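# Move all cartons onto the low platform with suction

## Task

Get every carton resting flat on the low platform with none on top of another and none sticking out past an edge, each keeping the face that was up at the start facing up; a carton counts only if it stays there without the robot holding it.

## Robot and tools

Robot: one arm with seven joints (waist, shoulder, upper arm roll, elbow, forearm roll, wrist pitch, wrist roll) and a vacuum suction cup instead of a gripper. The controlled point is the cup point, the middle of the cup's rim. The cup points along the cup point's own +z axis. About 4 cm behind the rim the tool widens to roughly 9 cm sideways, so keep that body clear of cartons and the platform.

Frames: results report end_effector_position (metres) and end_effector_quat_wxyz in the scene frame. Its origin is on the table top under the arm base; +z is up, +x forward, +y to the left when facing +x. The printed position may be slightly wrong, more so at long reach. Joint ranges in rad: waist and both roll joints plus wrist roll -6.283 to 6.283, shoulder -2.250 to 2.250, elbow -2.580 to 2.580, wrist pitch -2.100 to 2.100.

The command row: every motion uses a single row of 7 numbers, each in [-1, 1], in the order dx, dy, dz, rx, ry, rz, suction. The first six are an offset, not a pose: they express a desired displacement of the cup point in the cup point's own axes (not the scene frame), counted from the cup point pose shown in the most recent result (or from the robot's current pose if no result in this scene has shown it yet, or for a later call within the same reply). Scale: 1.0 equals 0.6 m for dx, dy, dz and 180 degrees for rx, ry, rz, which together form one rotation vector. The seventh number is suction: above 0.01 switches it on, 0.01 or below switches it off; it keeps the last value sent. All zeros does not hold still; it drives the arm back to the reference pose.

execute_actions: argument actions, a list holding at most one item, plus optional pictures (true/false). An empty list returns the state and pictures without commanding anything. An action item is {"rows": [...], "steps": n} with 1 to 15 rows and steps from 10 to 15 (default 15, each step 1/30 s). Each row covers one step; the final row repeats to fill. Every row is measured from the same reference pose, not from the row before it. A wait item is {"steps": n} with n up to 300, counted from the previous result, including your thinking time. The result arrives 10 steps before the action finishes; those leftover steps run while you compose the next reply. Rejected calls send nothing.

move: target is one 7-number row as above (offset in cup axes, from the same reference). speed is the path's top speed in m/s, 0.002 to 0.5, default 0.25; turning is capped at twice that in rad/s. The path is straight, lasts 0.5 to 10 s and is cut off at 10 s. It ignores obstacles; the arm may lag, drift or overshoot the speed, notably near full reach. Faster contact hits harder, and aiming deeper past a surface presses harder. The result has a move: line with the ending (done, off_target, moving, held, fault) and any limits (paced = sent pose clipped; held = some steps blocked by the clearance check, after which it may jump fast), plus the distance to target. Pictures are included.

wait: seconds from 0 to 10; nothing new is sent. zoom_image: camera (cam_high, cam_low, cam_wrist) and region [x0, y0, x1, y1] in pixels, top-left origin, at most 504 by 504, giving a close-up of that camera's latest image. finished_scene: pass the current scene number to end it; irreversible.

Controller behaviour: each step the commanded pose is clipped to 70 mm and 16 degrees from the measured pose, then solved by damped inverse kinematics, favouring position over orientation. After an action ends the arm only continues to the last clipped pose, so check the reported pose and send the remainder. A Hand target line (only when no steps are pending) shows where the controller is heading. pose unreachable and HELD mean the clearance check (which includes the base mount) altered or blocked commands.

Suction: turn it on and press the 36 mm rim flat onto a smooth face so it seals all round; edges, seams or holes leak. suction_measured near 0 means no seal; 0.83 or more means airtight. part_present turns 1 at 0.50 and back to 0 below 0.45. Under vacuum the cup shortens, bringing the carton up to ~12 mm nearer the tool. To release, set the carton down on its support first, then switch suction off and lift at least 15 mm. If the cup seals to the table, switch suction off to free it. Keep cartons upright in the same orientation while carrying.

Avoid: dropping cartons, knocking anything off the table (ends the scene), slamming or hard pushing. Contact torque reaching a joint's load limit (50.7 N m for the first four joints, 31.9 N m for the last three) causes a 10 s torque fault stop. Holding loads heats motors; MOTOR HOT appears from 60 °C and at 75 °C the arm sags in an over-temperature fault, so don't hold cartons longer than needed. Loose objects may occasionally get nudged by outside pushes. Joint torque readings are noisy with fixed offsets; they change at rest only with contact or load.

Cameras: cam_high and cam_low 504x504, cam_wrist 616x616 fisheye; images come with empty-list calls, pictures: true, move and wait.

Each tool is called as name(argument=value, ...), one argument or row to a line, values as JSON.

## Session

I'll start by looking at the scene.

execute_actions(
  actions=[],
)

Scene clock: 0.00 s of 8600.00 s.
end_effector_position=(+0.4494, -0.0058, +0.1939) suction_measured=0.00 part_present=0 end_effector_quat_wxyz=(-0.001, +0.008, +1.000, +0.000)
Joint positions: [-0.057  0.433 -0.001  1.656 -0.002  1.055  3.086]
Joint velocities: [ 0.001 -0.001  0.    -0.    -0.001  0.001 -0.001]
Joint torques (N m, as the joint torque sensors report them, + toward a larger angle): no reading
Hand target: +0.449, -0.006, +0.194; -0.001, +0.008, +1.000, +0.000

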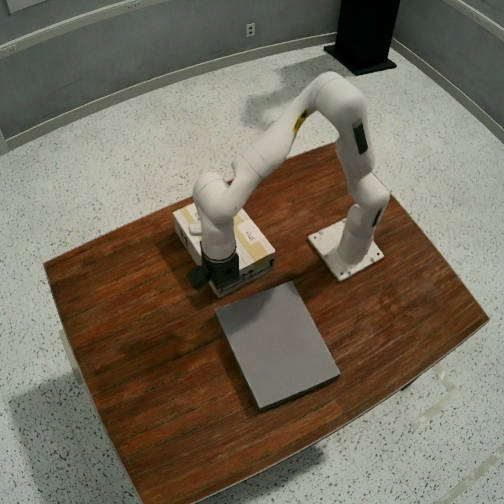

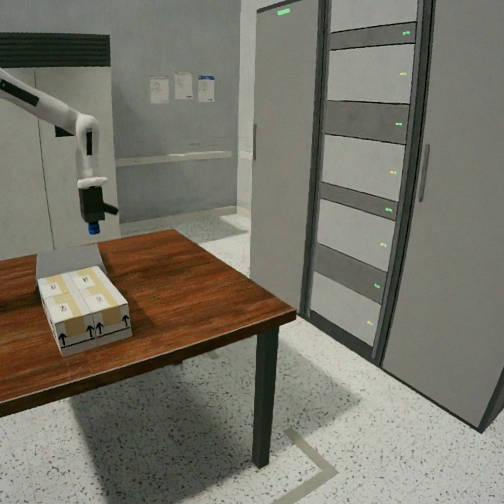

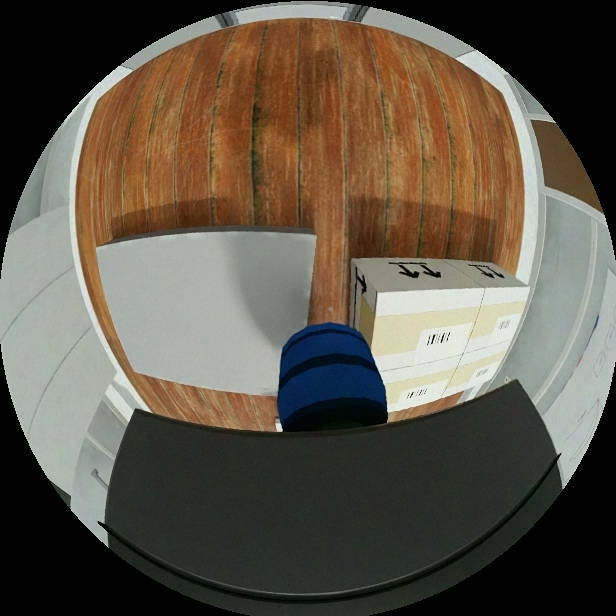

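zoom_image(
  camera="cam_low",
  region=[0, 200, 200, 380],
)

zoom_image(
  camera="cam_high",
  region=[150, 180, 400, 420],
)

Region (0, 200, 200, 380) of cam_low's 504x504 image, scaled by 2.520, with more detail than that image has; it fills the top 454 rows of this view, and the rest is white.

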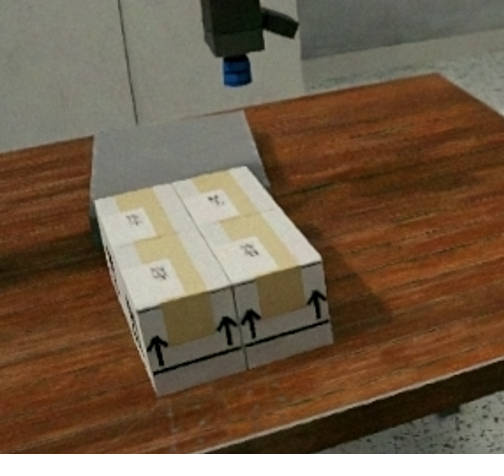

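Region (150, 180, 400, 420) of cam_high's 504x504 image, scaled by 2.016, with more detail than that image has; it fills the top 484 rows of this view, and the rest is white.

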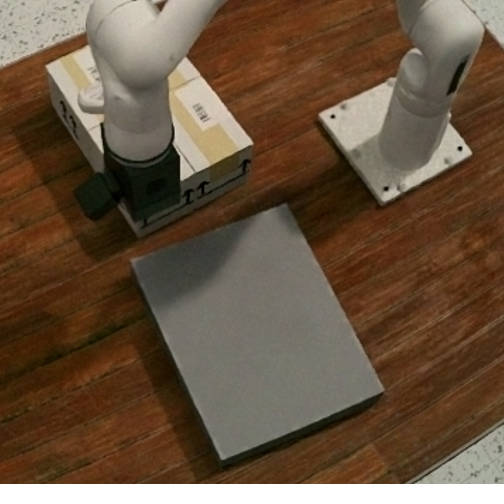

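zoom_image(
  camera="cam_wrist",
  region=[300, 230, 560, 430],
)

Region (300, 230, 560, 430) of cam_wrist's 616x616 image, scaled by 1.938, with more detail than that image has; it fills the top 388 rows of this view, and the rest is white.

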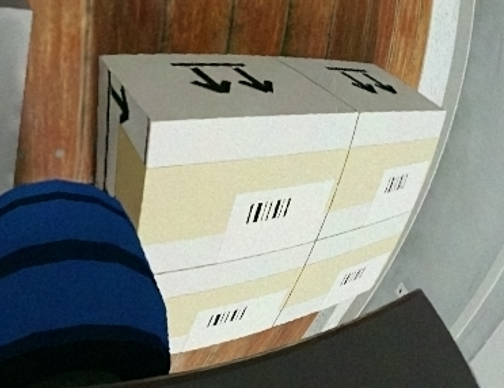

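zoom_image(
  camera="cam_wrist",
  region=[60, 200, 360, 440],
)

Region (60, 200, 360, 440) of cam_wrist's 616x616 image, scaled by 1.680, with more detail than that image has; it fills the top 403 rows of this view, and the rest is white.

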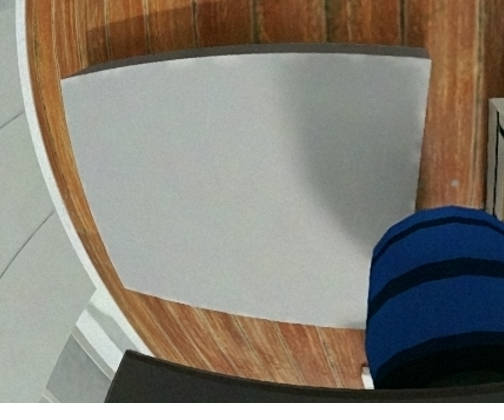

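zoom_image(
  camera="cam_wrist",
  region=[330, 240, 430, 340],
)

Region (330, 240, 430, 340) of cam_wrist's 616x616 image, scaled by 5.040, with more detail than that image has.

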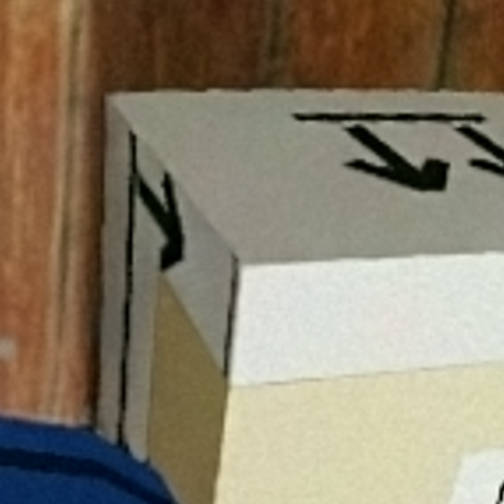

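move(
  target=[0.0917, -0.1833, 0, 0, 0, 0, 0],
  speed=0.3,
)

Scene clock: 26.13 s of 8600.00 s.
end_effector_position=(+0.3931, -0.1145, +0.1939) suction_measured=0.00 part_present=0 end_effector_quat_wxyz=(-0.001, +0.008, +1.000, +0.001)
Joint positions: [ 0.173  0.351  0.046  1.789 -0.021  1.005  3.371]
Joint velocities: [ 0.006 -0.004  0.009  0.002 -0.003  0.     0.004]
Joint torques (N m, as the joint torque sensors report them, + toward a larger angle): [  0.07 -14.44  -0.23  -7.15   0.1    0.07   0.05]
Hand target: +0.393, -0.115, +0.194; -0.001, +0.008, +1.000, +0.001
Off the commanded pose: 0.001 m, 0 deg.
Kept back: nothing.
After step 90, 22.30 s passed at rest.
move: done

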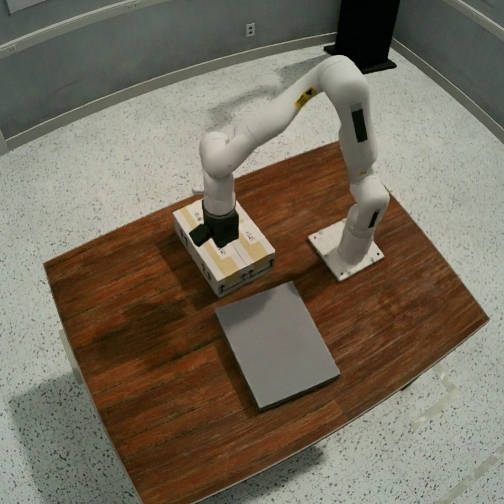

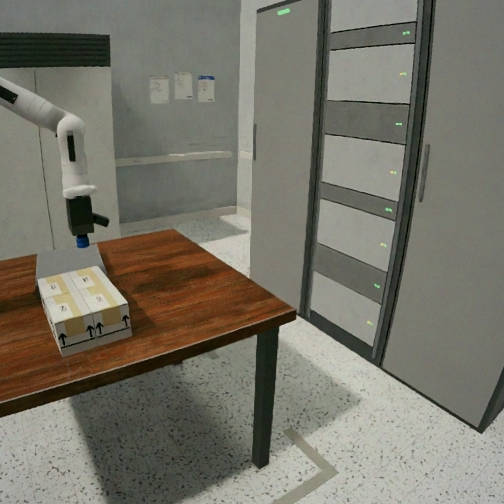

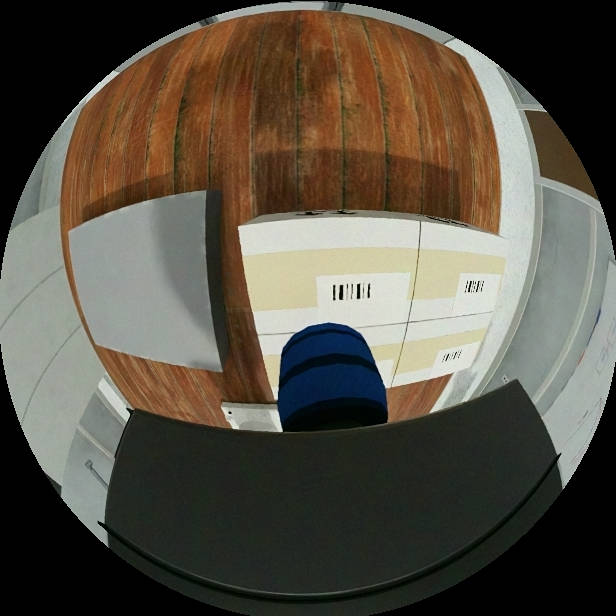

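zoom_image(
  camera="cam_wrist",
  region=[180, 180, 520, 420],
)

Region (180, 180, 520, 420) of cam_wrist's 616x616 image, scaled by 1.482, with more detail than that image has; it fills the top 356 rows of this view, and the rest is white.

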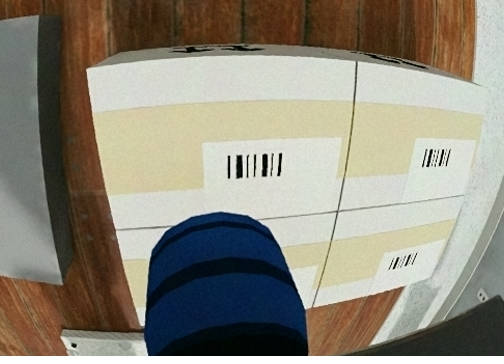

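zoom_image(
  camera="cam_wrist",
  region=[180, 170, 280, 270],
)

Region (180, 170, 280, 270) of cam_wrist's 616x616 image, scaled by 5.040, with more detail than that image has.

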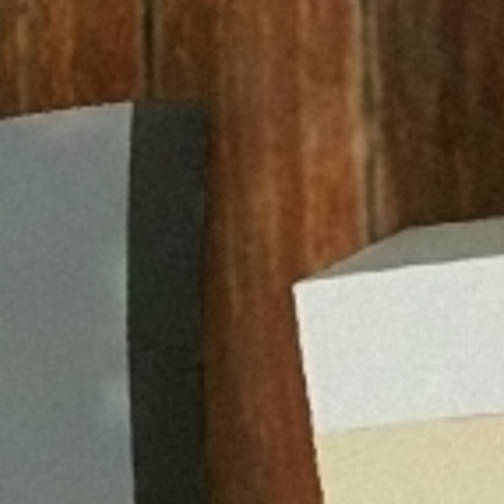

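zoom_image(
  camera="cam_high",
  region=[150, 180, 360, 420],
)

Region (150, 180, 360, 420) of cam_high's 504x504 image, scaled by 2.100, with more detail than that image has; it fills the left 441 columns of this view, and the rest is white.

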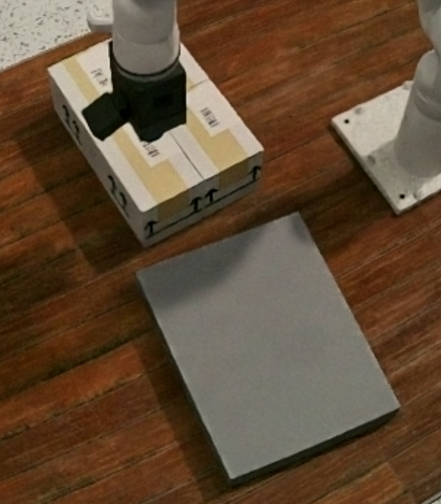

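move(
  target=[0, 0, 0.1067, 0, 0, 0, 0],
  speed=0.2,
)

Scene clock: 38.73 s of 8600.00 s.
end_effector_position=(+0.3931, -0.1146, +0.1302) suction_measured=0.00 part_present=0 end_effector_quat_wxyz=(-0.001, +0.008, +1.000, +0.001)
Joint positions: [ 0.178  0.448  0.039  1.886 -0.026  0.81   3.376]
Joint velocities: [ 0.001  0.008  0.     0.001 -0.    -0.001  0.001]
Joint torques (N m, as the joint torque sensors report them, + toward a larger angle): [  0.36 -14.95   0.39  -6.06   0.21   0.1   -0.06]
Hand target: +0.393, -0.115, +0.130; -0.001, +0.008, +1.000, +0.001
Off the commanded pose: 0.000 m, 0 deg.
Kept back: nothing.
After step 90, 8.87 s passed at rest.
move: done

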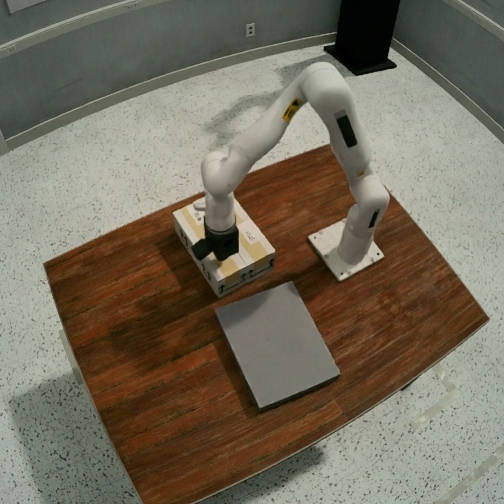

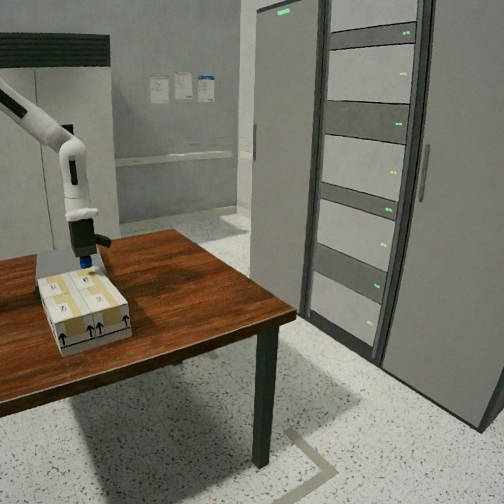

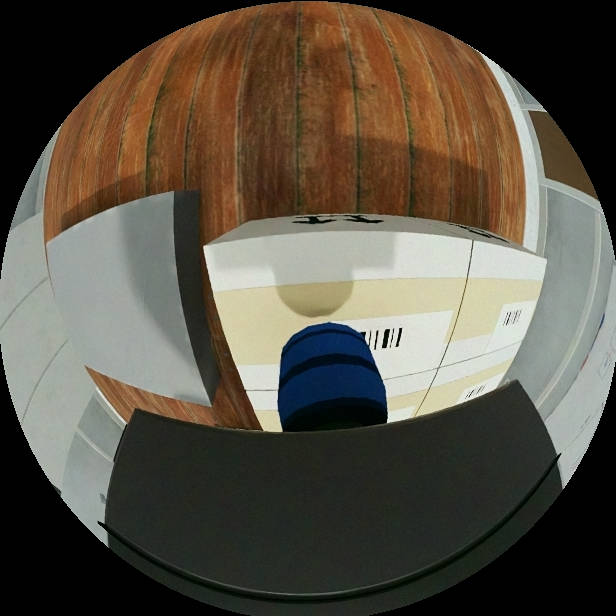

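zoom_image(
  camera="cam_wrist",
  region=[180, 180, 560, 440],
)

Region (180, 180, 560, 440) of cam_wrist's 616x616 image, scaled by 1.326, with more detail than that image has; it fills the top 345 rows of this view, and the rest is white.

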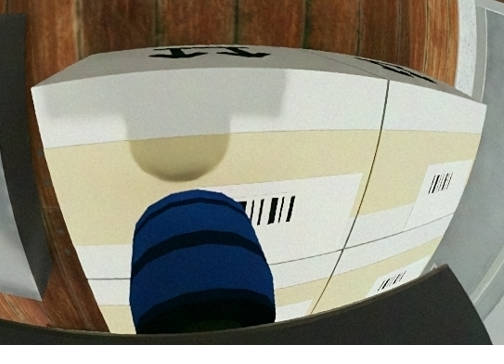

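zoom_image(
  camera="cam_wrist",
  region=[160, 180, 260, 280],
)

Region (160, 180, 260, 280) of cam_wrist's 616x616 image, scaled by 5.040, with more detail than that image has.

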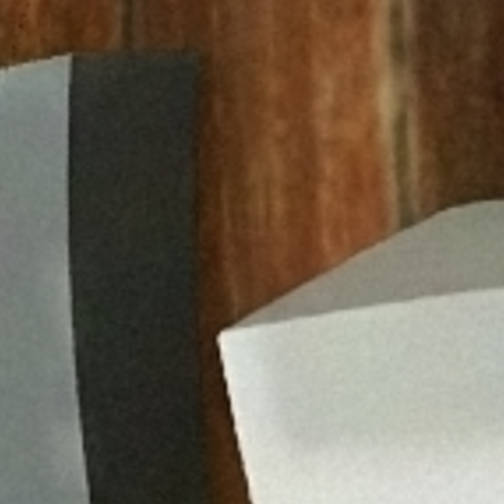

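zoom_image(
  camera="cam_wrist",
  region=[430, 200, 560, 300],
)

Region (430, 200, 560, 300) of cam_wrist's 616x616 image, scaled by 3.877, with more detail than that image has; it fills the top 388 rows of this view, and the rest is white.

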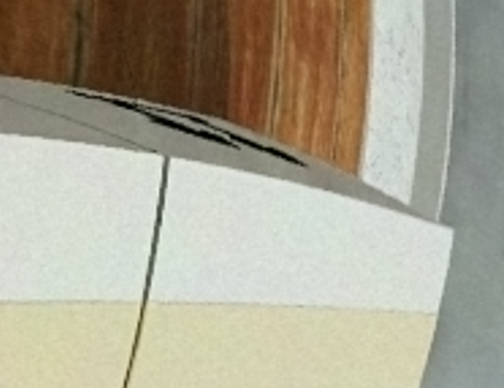

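move(
  target=[0, -0.025, 0.045, 0, 0, 0, 1],
  speed=0.06,
)

Scene clock: 54.00 s of 8600.00 s.
end_effector_position=(+0.3928, -0.1295, +0.1030) suction_measured=0.25 part_present=0 end_effector_quat_wxyz=(-0.001, +0.008, +1.000, +0.001)
Joint positions: [ 0.215  0.504  0.038  1.904 -0.03   0.736  3.414]
Joint velocities: [ 0.003  0.038  0.002  0.024  0.002 -0.005  0.001]
Joint torques (N m, as the joint torque sensors report them, + toward a larger angle): [ -0.04 -18.32   0.37  -6.78   0.16   0.4   -0.06]
Hand target: +0.393, -0.130, +0.103; -0.001, +0.008, +1.000, +0.001
Off the commanded pose: 0.000 m, 0 deg.
Kept back: nothing.
After step 90, 11.47 s passed at rest.
move: done

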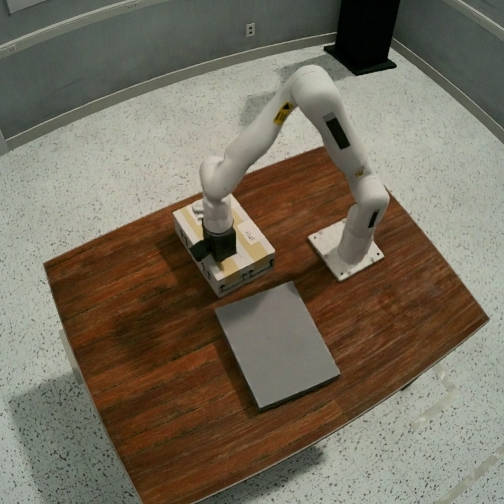

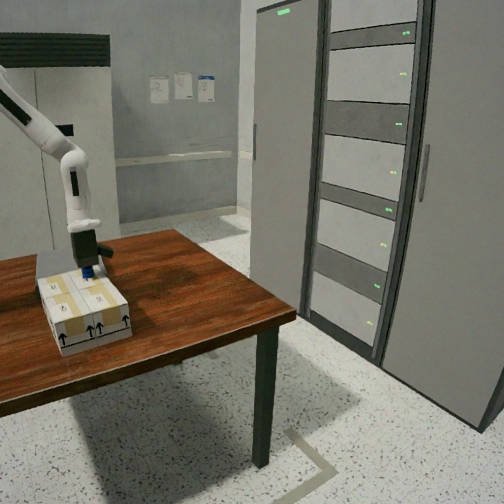

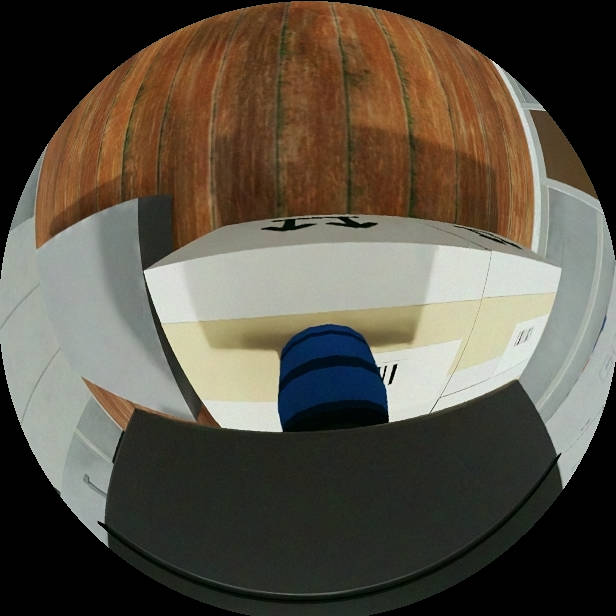

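execute_actions(
  actions=[],
  pictures=true,
)

Scene clock: 54.33 s of 8600.00 s.
end_effector_position=(+0.3929, -0.1297, +0.1031) suction_measured=0.86 part_present=1 end_effector_quat_wxyz=(-0.001, +0.008, +1.000, +0.001)
Joint positions: [ 0.215  0.504  0.038  1.904 -0.03   0.736  3.414]
Joint velocities: [-0.003 -0.002 -0.011  0.002 -0.006  0.005  0.001]
Joint torques (N m, as the joint torque sensors report them, + toward a larger angle): [  0.5  -18.37   0.6   -6.76   0.32   0.31  -0.06]
Hand target: +0.393, -0.130, +0.103; -0.001, +0.008, +1.000, +0.001
Off the commanded pose: 0.000 m, 0 deg.
Kept back: nothing.
Steps of this call (steps 1 to 10: nothing new was sent). Readings (end_effector_position | what the end effector reports):
1: (+0.3921, -0.1294, +0.1023) | suction_measured=0.31 part_present=0
2: (+0.3918, -0.1293, +0.1021) | suction_measured=0.41 part_present=0
4: (+0.3918, -0.1293, +0.1020) | suction_measured=0.61 part_present=1
8: (+0.3928, -0.1297, +0.1029) | suction_measured=0.83 part_present=1
10: the state above

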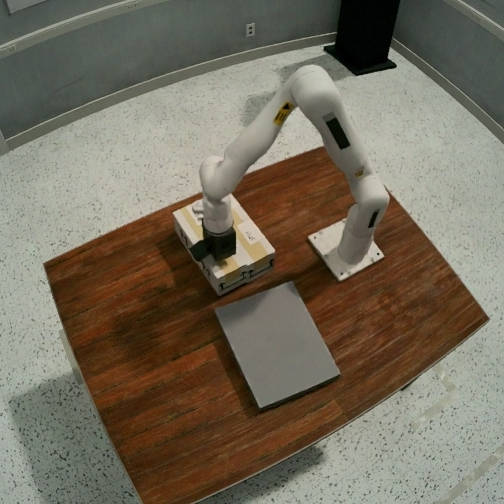

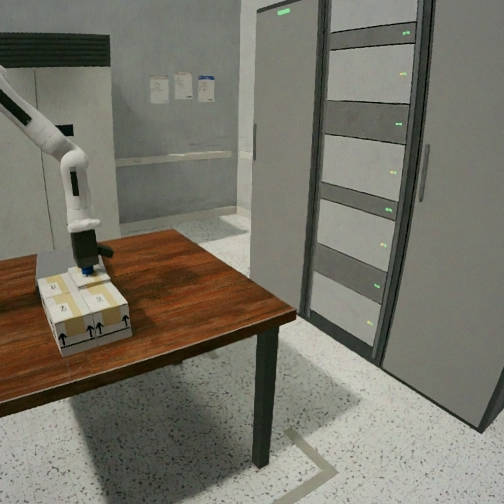

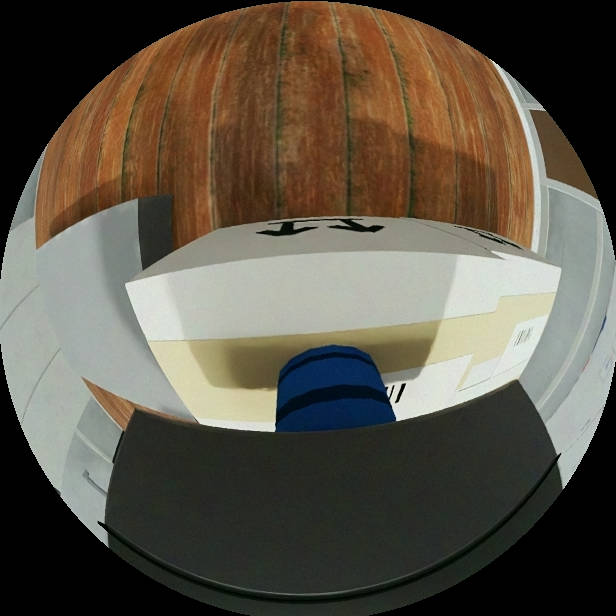

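zoom_image(
  camera="cam_wrist",
  region=[100, 200, 580, 450],
)

Region (100, 200, 580, 450) of cam_wrist's 616x616 image, scaled by 1.050, with more detail than that image has; it fills the top 262 rows of this view, and the rest is white.

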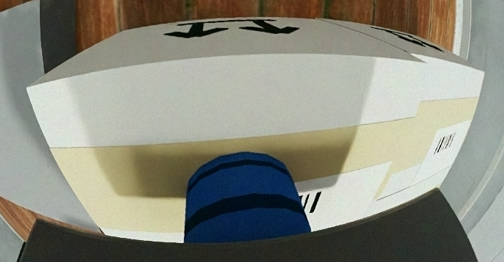

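zoom_image(
  camera="cam_wrist",
  region=[100, 240, 200, 340],
)

zoom_image(
  camera="cam_wrist",
  region=[440, 220, 580, 320],
)

Region (100, 240, 200, 340) of cam_wrist's 616x616 image, scaled by 5.040, with more detail than that image has.

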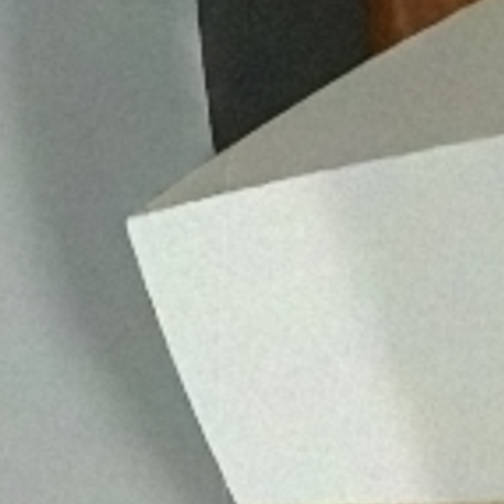

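Region (440, 220, 580, 320) of cam_wrist's 616x616 image, scaled by 3.600, with more detail than that image has; it fills the top 360 rows of this view, and the rest is white.

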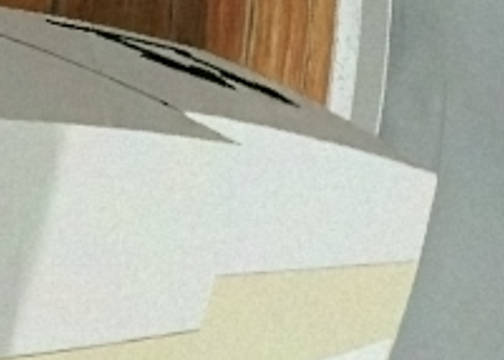

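zoom_image(
  camera="cam_wrist",
  region=[250, 320, 420, 440],
)

Region (250, 320, 420, 440) of cam_wrist's 616x616 image, scaled by 2.965, with more detail than that image has; it fills the top 356 rows of this view, and the rest is white.

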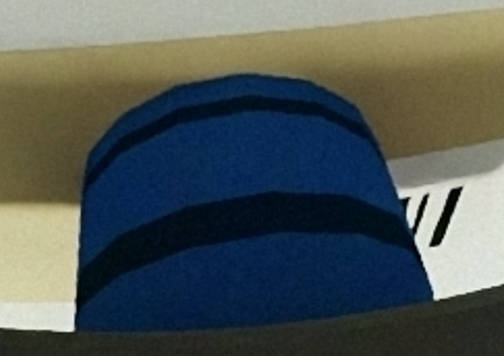

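move(
  target=[0, 0, -0.1617, 0, 0, 0, 1],
  speed=0.2,
)

Scene clock: 69.33 s of 8600.00 s.
end_effector_position=(+0.3929, -0.1295, +0.2000) suction_measured=0.89 part_present=1 end_effector_quat_wxyz=(-0.001, +0.008, +1.000, +0.001)
Joint positions: [ 0.206  0.352  0.048  1.764 -0.022  1.028  3.407]
Joint velocities: [ 0.001 -0.003 -0.003 -0.001  0.001  0.001 -0.   ]
Joint torques (N m, as the joint torque sensors report them, + toward a larger angle): [  0.21 -17.07   0.58  -9.05   0.18   0.19   0.18]
Hand target: +0.393, -0.129, +0.200; -0.001, +0.008, +1.000, +0.001
Off the commanded pose: 0.000 m, 0 deg.
Kept back: nothing.
After step 90, 11.17 s passed at rest.
move: done

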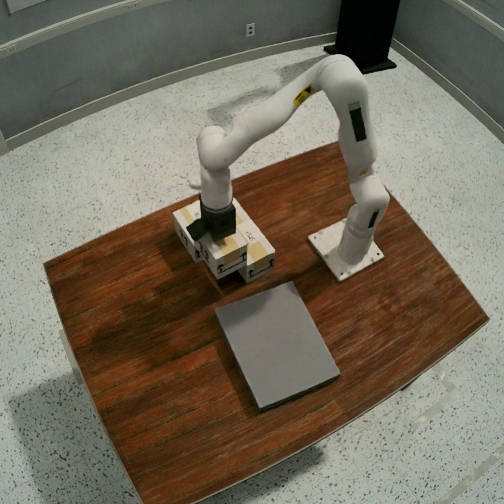

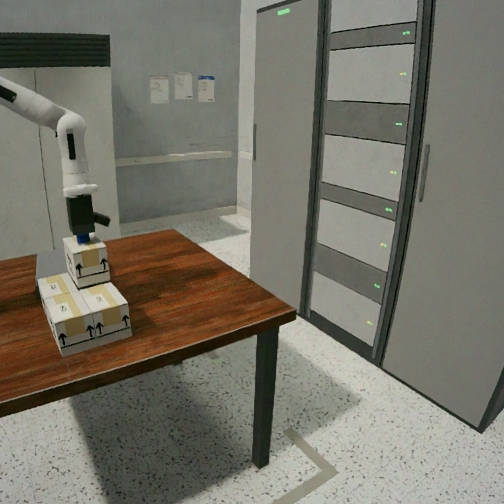

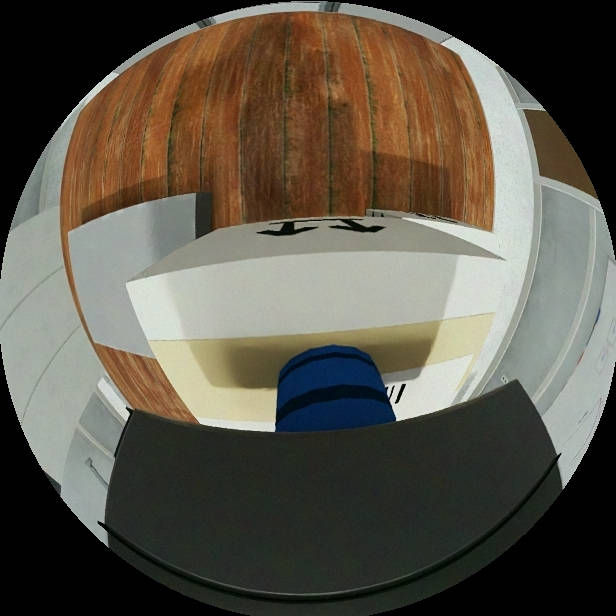

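move(
  target=[-0.0527, 0.6138, 0.0012, 0, 0, 0.0533, 1],
  speed=0.3,
)

Scene clock: 71.77 s of 8600.00 s.
end_effector_position=(+0.4295, +0.2374, +0.1992) suction_measured=0.89 part_present=1 end_effector_quat_wxyz=(-0.001, +0.092, +0.996, -0.000)
Joint positions: [-0.524  0.515 -0.074  1.498  0.037  1.132  2.371]
Joint velocities: [-0.006  0.011 -0.009 -0.003  0.002  0.001 -0.002]
Joint torques (N m, as the joint torque sensors report them, + toward a larger angle): [  0.5  -21.17   0.2   -9.43   0.25   0.28  -0.13]
Hand target: +0.429, +0.238, +0.199; -0.002, +0.091, +0.996, -0.000
Off the commanded pose: 0.001 m, 0 deg.
Kept back: nothing.
move: done

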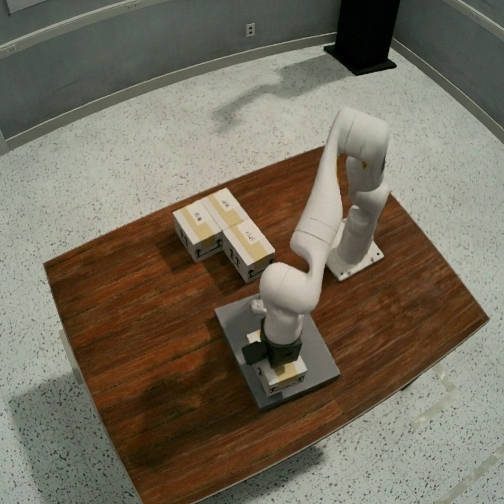

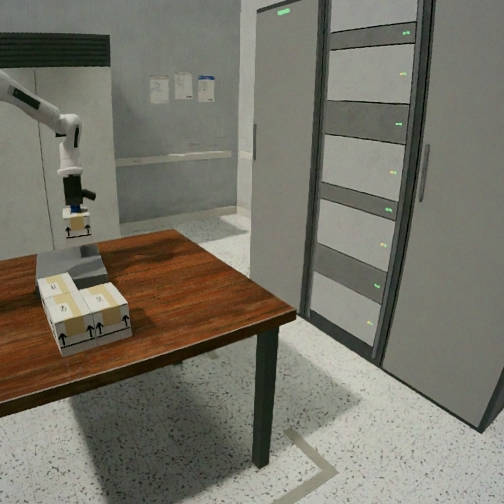

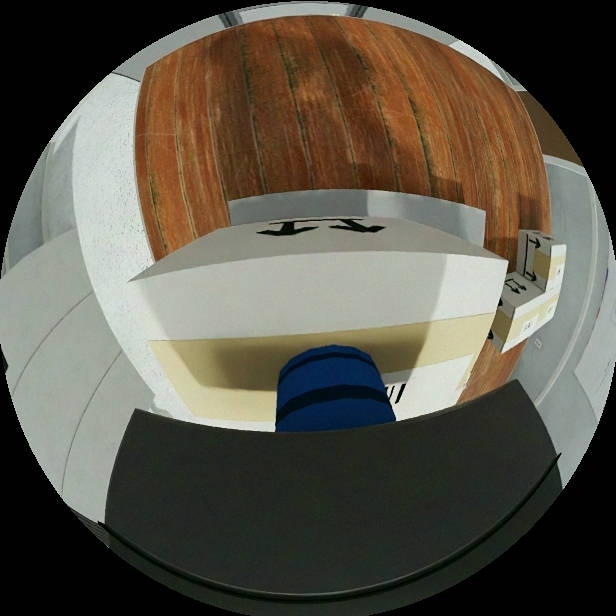

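zoom_image(
  camera="cam_wrist",
  region=[200, 170, 320, 250],
)

zoom_image(
  camera="cam_wrist",
  region=[420, 180, 540, 260],
)

Region (200, 170, 320, 250) of cam_wrist's 616x616 image, scaled by 4.200, with more detail than that image has.

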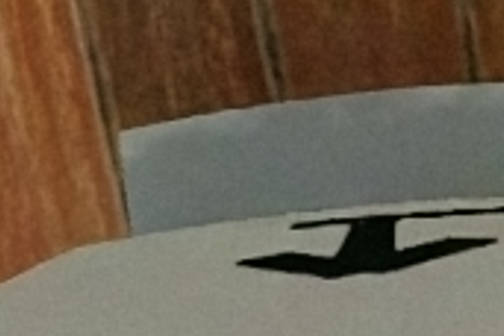

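Region (420, 180, 540, 260) of cam_wrist's 616x616 image, scaled by 4.200, with more detail than that image has.

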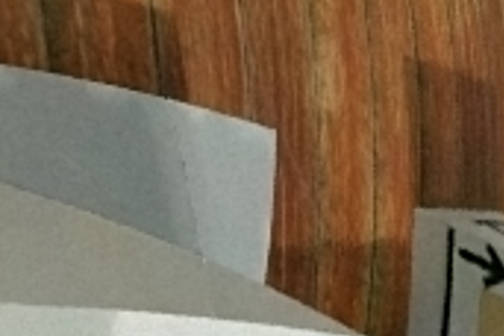

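move(
  target=[0, -0.0067, 0.082, 0, 0, 0, 1],
  speed=0.15,
)

Scene clock: 77.77 s of 8600.00 s.
end_effector_position=(+0.4288, +0.2334, +0.1501) suction_measured=0.89 part_present=1 end_effector_quat_wxyz=(-0.001, +0.092, +0.996, -0.000)
Joint positions: [-0.519  0.566 -0.073  1.585  0.044  0.994  2.371]
Joint velocities: [-0.     0.001  0.    -0.     0.     0.     0.001]
Joint torques (N m, as the joint torque sensors report them, + toward a larger angle): [  0.14 -21.08  -0.13  -8.62   0.28   0.25   0.1 ]
Hand target: +0.429, +0.233, +0.150; -0.001, +0.092, +0.996, -0.000
Off the commanded pose: 0.000 m, 0 deg.
Kept back: nothing.
After step 90, 2.27 s passed at rest.
move: done

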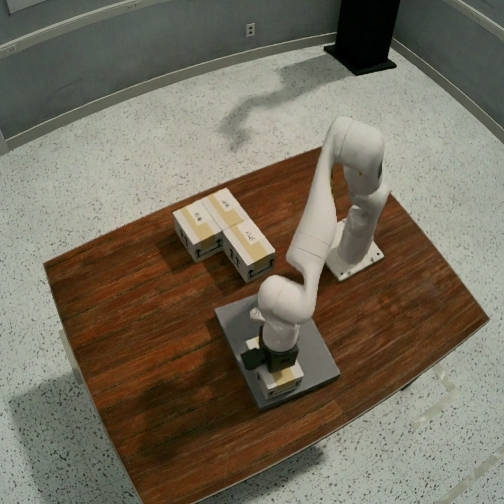

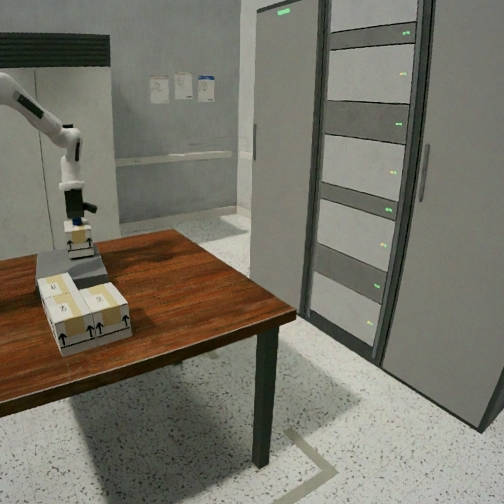

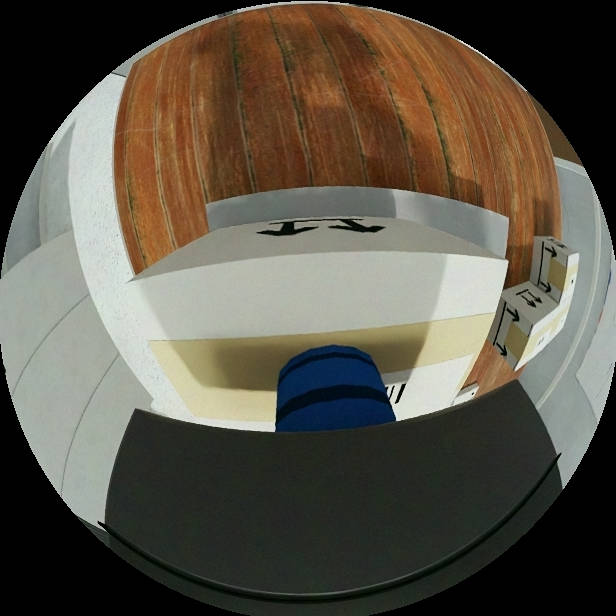

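move(
  target=[0, 0, 0.0183, 0, 0, 0, 1],
  speed=0.02,
)

Scene clock: 78.77 s of 8600.00 s.
end_effector_position=(+0.4288, +0.2334, +0.1391) suction_measured=0.89 part_present=1 end_effector_quat_wxyz=(-0.001, +0.092, +0.996, -0.000)
Joint positions: [-0.519  0.581 -0.073  1.599  0.046  0.965  2.37 ]
Joint velocities: [ 0.001  0.001 -0.001 -0.001  0.001 -0.001  0.   ]
Joint torques (N m, as the joint torque sensors report them, + toward a larger angle): [  0.21 -21.4   -0.02  -8.4    0.2    0.19   0.04]
Hand target: +0.429, +0.233, +0.139; -0.001, +0.092, +0.996, -0.000
Off the commanded pose: 0.000 m, 0 deg.
Kept back: nothing.
move: done

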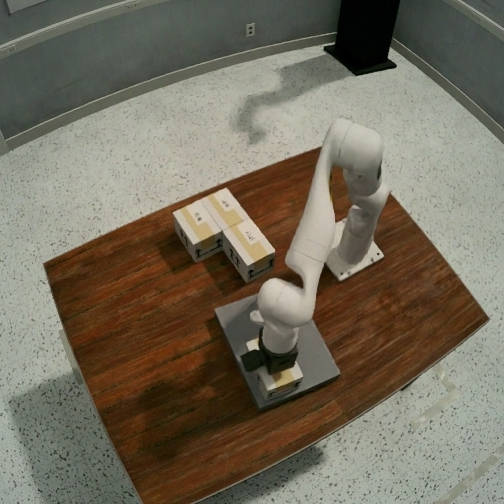

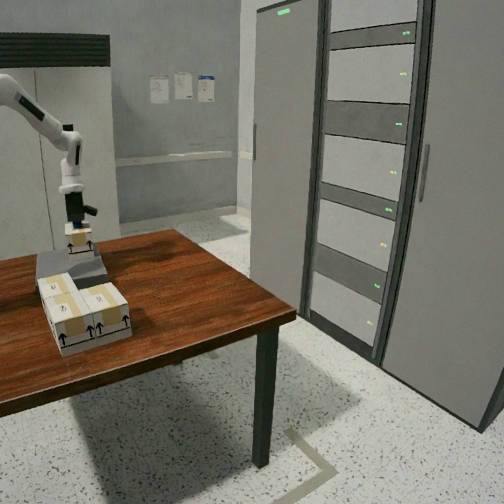

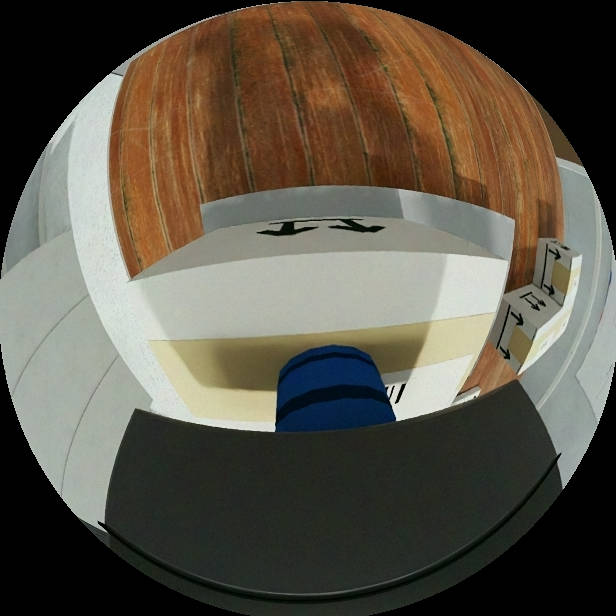

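move(
  target=[0, 0, 0.0133, 0, 0, 0, 1],
  speed=0.02,
)

Scene clock: 79.73 s of 8600.00 s.
end_effector_position=(+0.4310, +0.2346, +0.1379) suction_measured=0.89 part_present=1 end_effector_quat_wxyz=(+0.004, +0.092, +0.996, +0.003)
Joint positions: [-0.519  0.58  -0.072  1.606  0.047  0.947  2.369]
Joint velocities: [-0.001 -0.001  0.    -0.    -0.001 -0.001 -0.   ]
Joint torques (N m, as the joint torque sensors report them, + toward a larger angle): [  0.29 -12.55  -0.17  -5.99   0.2   -1.49   0.05]
Hand target: +0.429, +0.233, +0.131; -0.001, +0.092, +0.996, -0.000
Off the commanded pose: 0.007 m, 1 deg.
Kept back: nothing.
move: off_target

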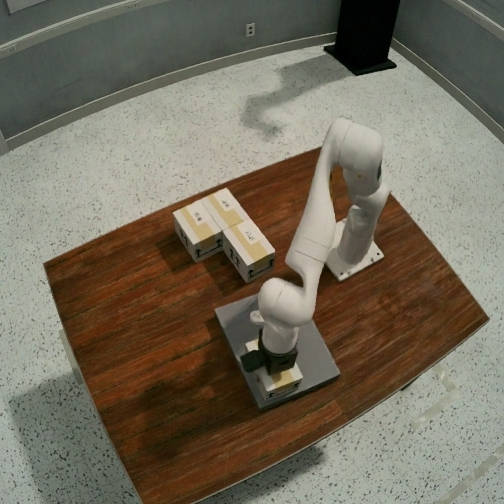

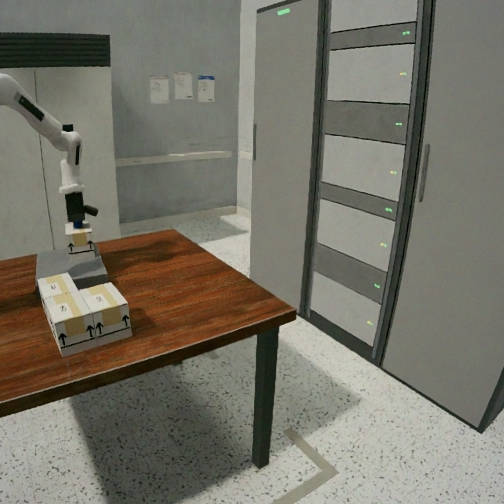

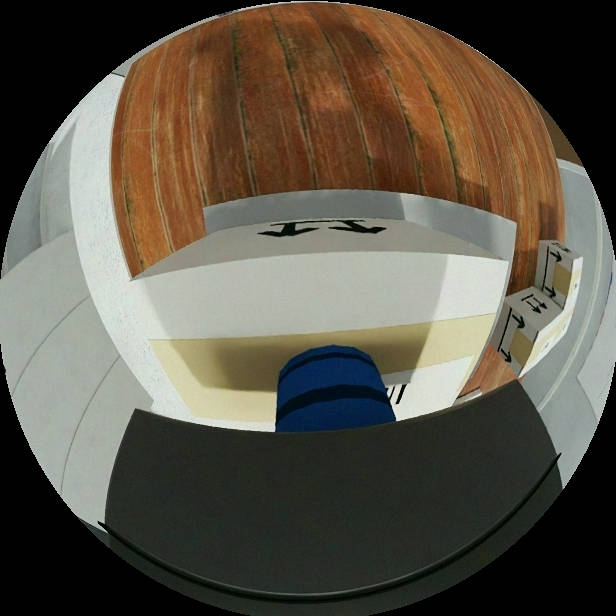

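execute_actions(
  actions=[
    {"rows": [[0, 0, 0, 0, 0, 0, -1]], "steps": 12},
  ],
)

Scene clock: 80.43 s of 8600.00 s.
end_effector_position=(+0.4320, +0.2352, +0.1409) suction_measured=0.01 part_present=0 end_effector_quat_wxyz=(+0.006, +0.092, +0.996, +0.005)
Joint positions: [-0.519  0.574 -0.073  1.606  0.047  0.947  2.369]
Joint velocities: [ 0.001 -0.154 -0.003 -0.035 -0.003  0.04   0.001]
Joint torques (N m, as the joint torque sensors report them, + toward a larger angle): [  0.02 -16.88   0.38  -6.2    0.36  -0.2    0.  ]
Steps of this call (steps 1 to 19: nothing new was sent; steps 20 to 21: the first 2 steps of this action). Readings (end_effector_position | what the end effector reports):
20: (+0.4312, +0.2347, +0.1386) | suction_measured=0.24 part_present=0
21: the state above

execute_actions(
  actions=[],
)

Scene clock: 82.50 s of 8600.00 s.
end_effector_position=(+0.4326, +0.2355, +0.1422) suction_measured=0.00 part_present=0 end_effector_quat_wxyz=(+0.007, +0.092, +0.996, +0.005)
Joint positions: [-0.519  0.573 -0.073  1.604  0.047  0.949  2.369]
Joint velocities: [-0.001 -0.001 -0.001 -0.001  0.     0.    -0.   ]
Joint torques (N m, as the joint torque sensors report them, + toward a larger angle): [  0.24 -12.69  -0.01  -5.13   0.36  -0.46   0.09]
Hand target: +0.431, +0.235, +0.138; +0.004, +0.092, +0.996, +0.003
Off the commanded pose: 0.005 m, 0 deg.
Kept back: nothing.
Steps of this call (steps 1 to 10: the last 10 steps of your previous action; steps 11 to 62: nothing new was sent). Readings (end_effector_position | what the end effector reports):
1: (+0.4325, +0.2355, +0.1429) | suction_measured=0.00 part_present=0
2: (+0.4326, +0.2355, +0.1428) | suction_measured=0.00 part_present=0
4: (+0.4326, +0.2355, +0.1422) | suction_measured=0.00 part_present=0
8: (+0.4326, +0.2355, +0.1422) | suction_measured=0.00 part_present=0
62: the state above

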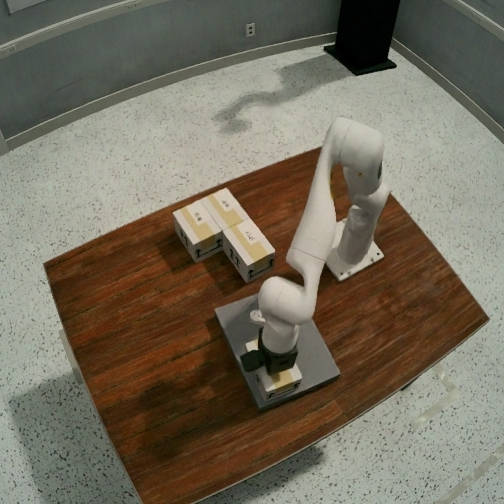

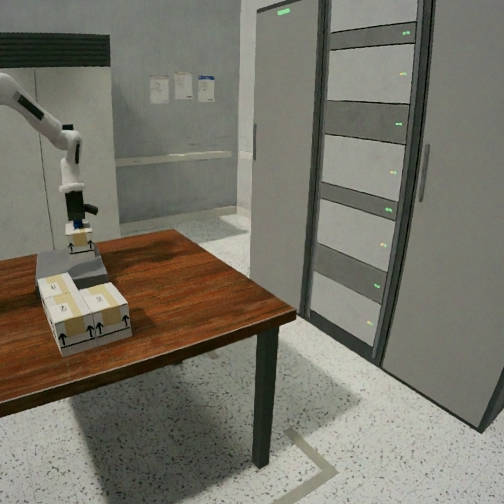

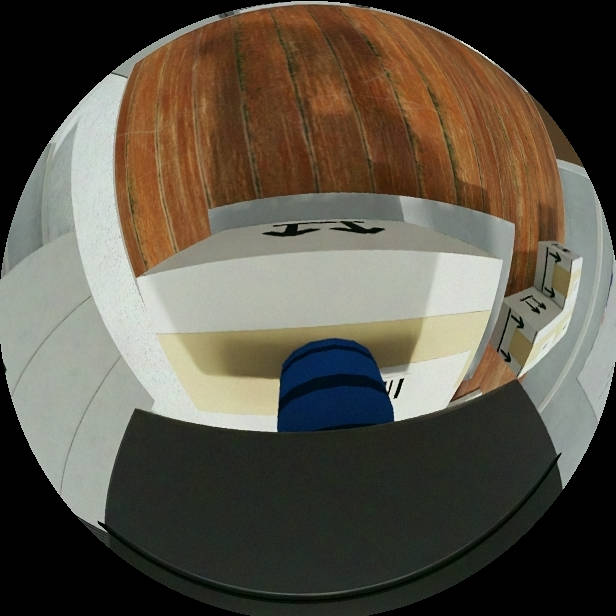

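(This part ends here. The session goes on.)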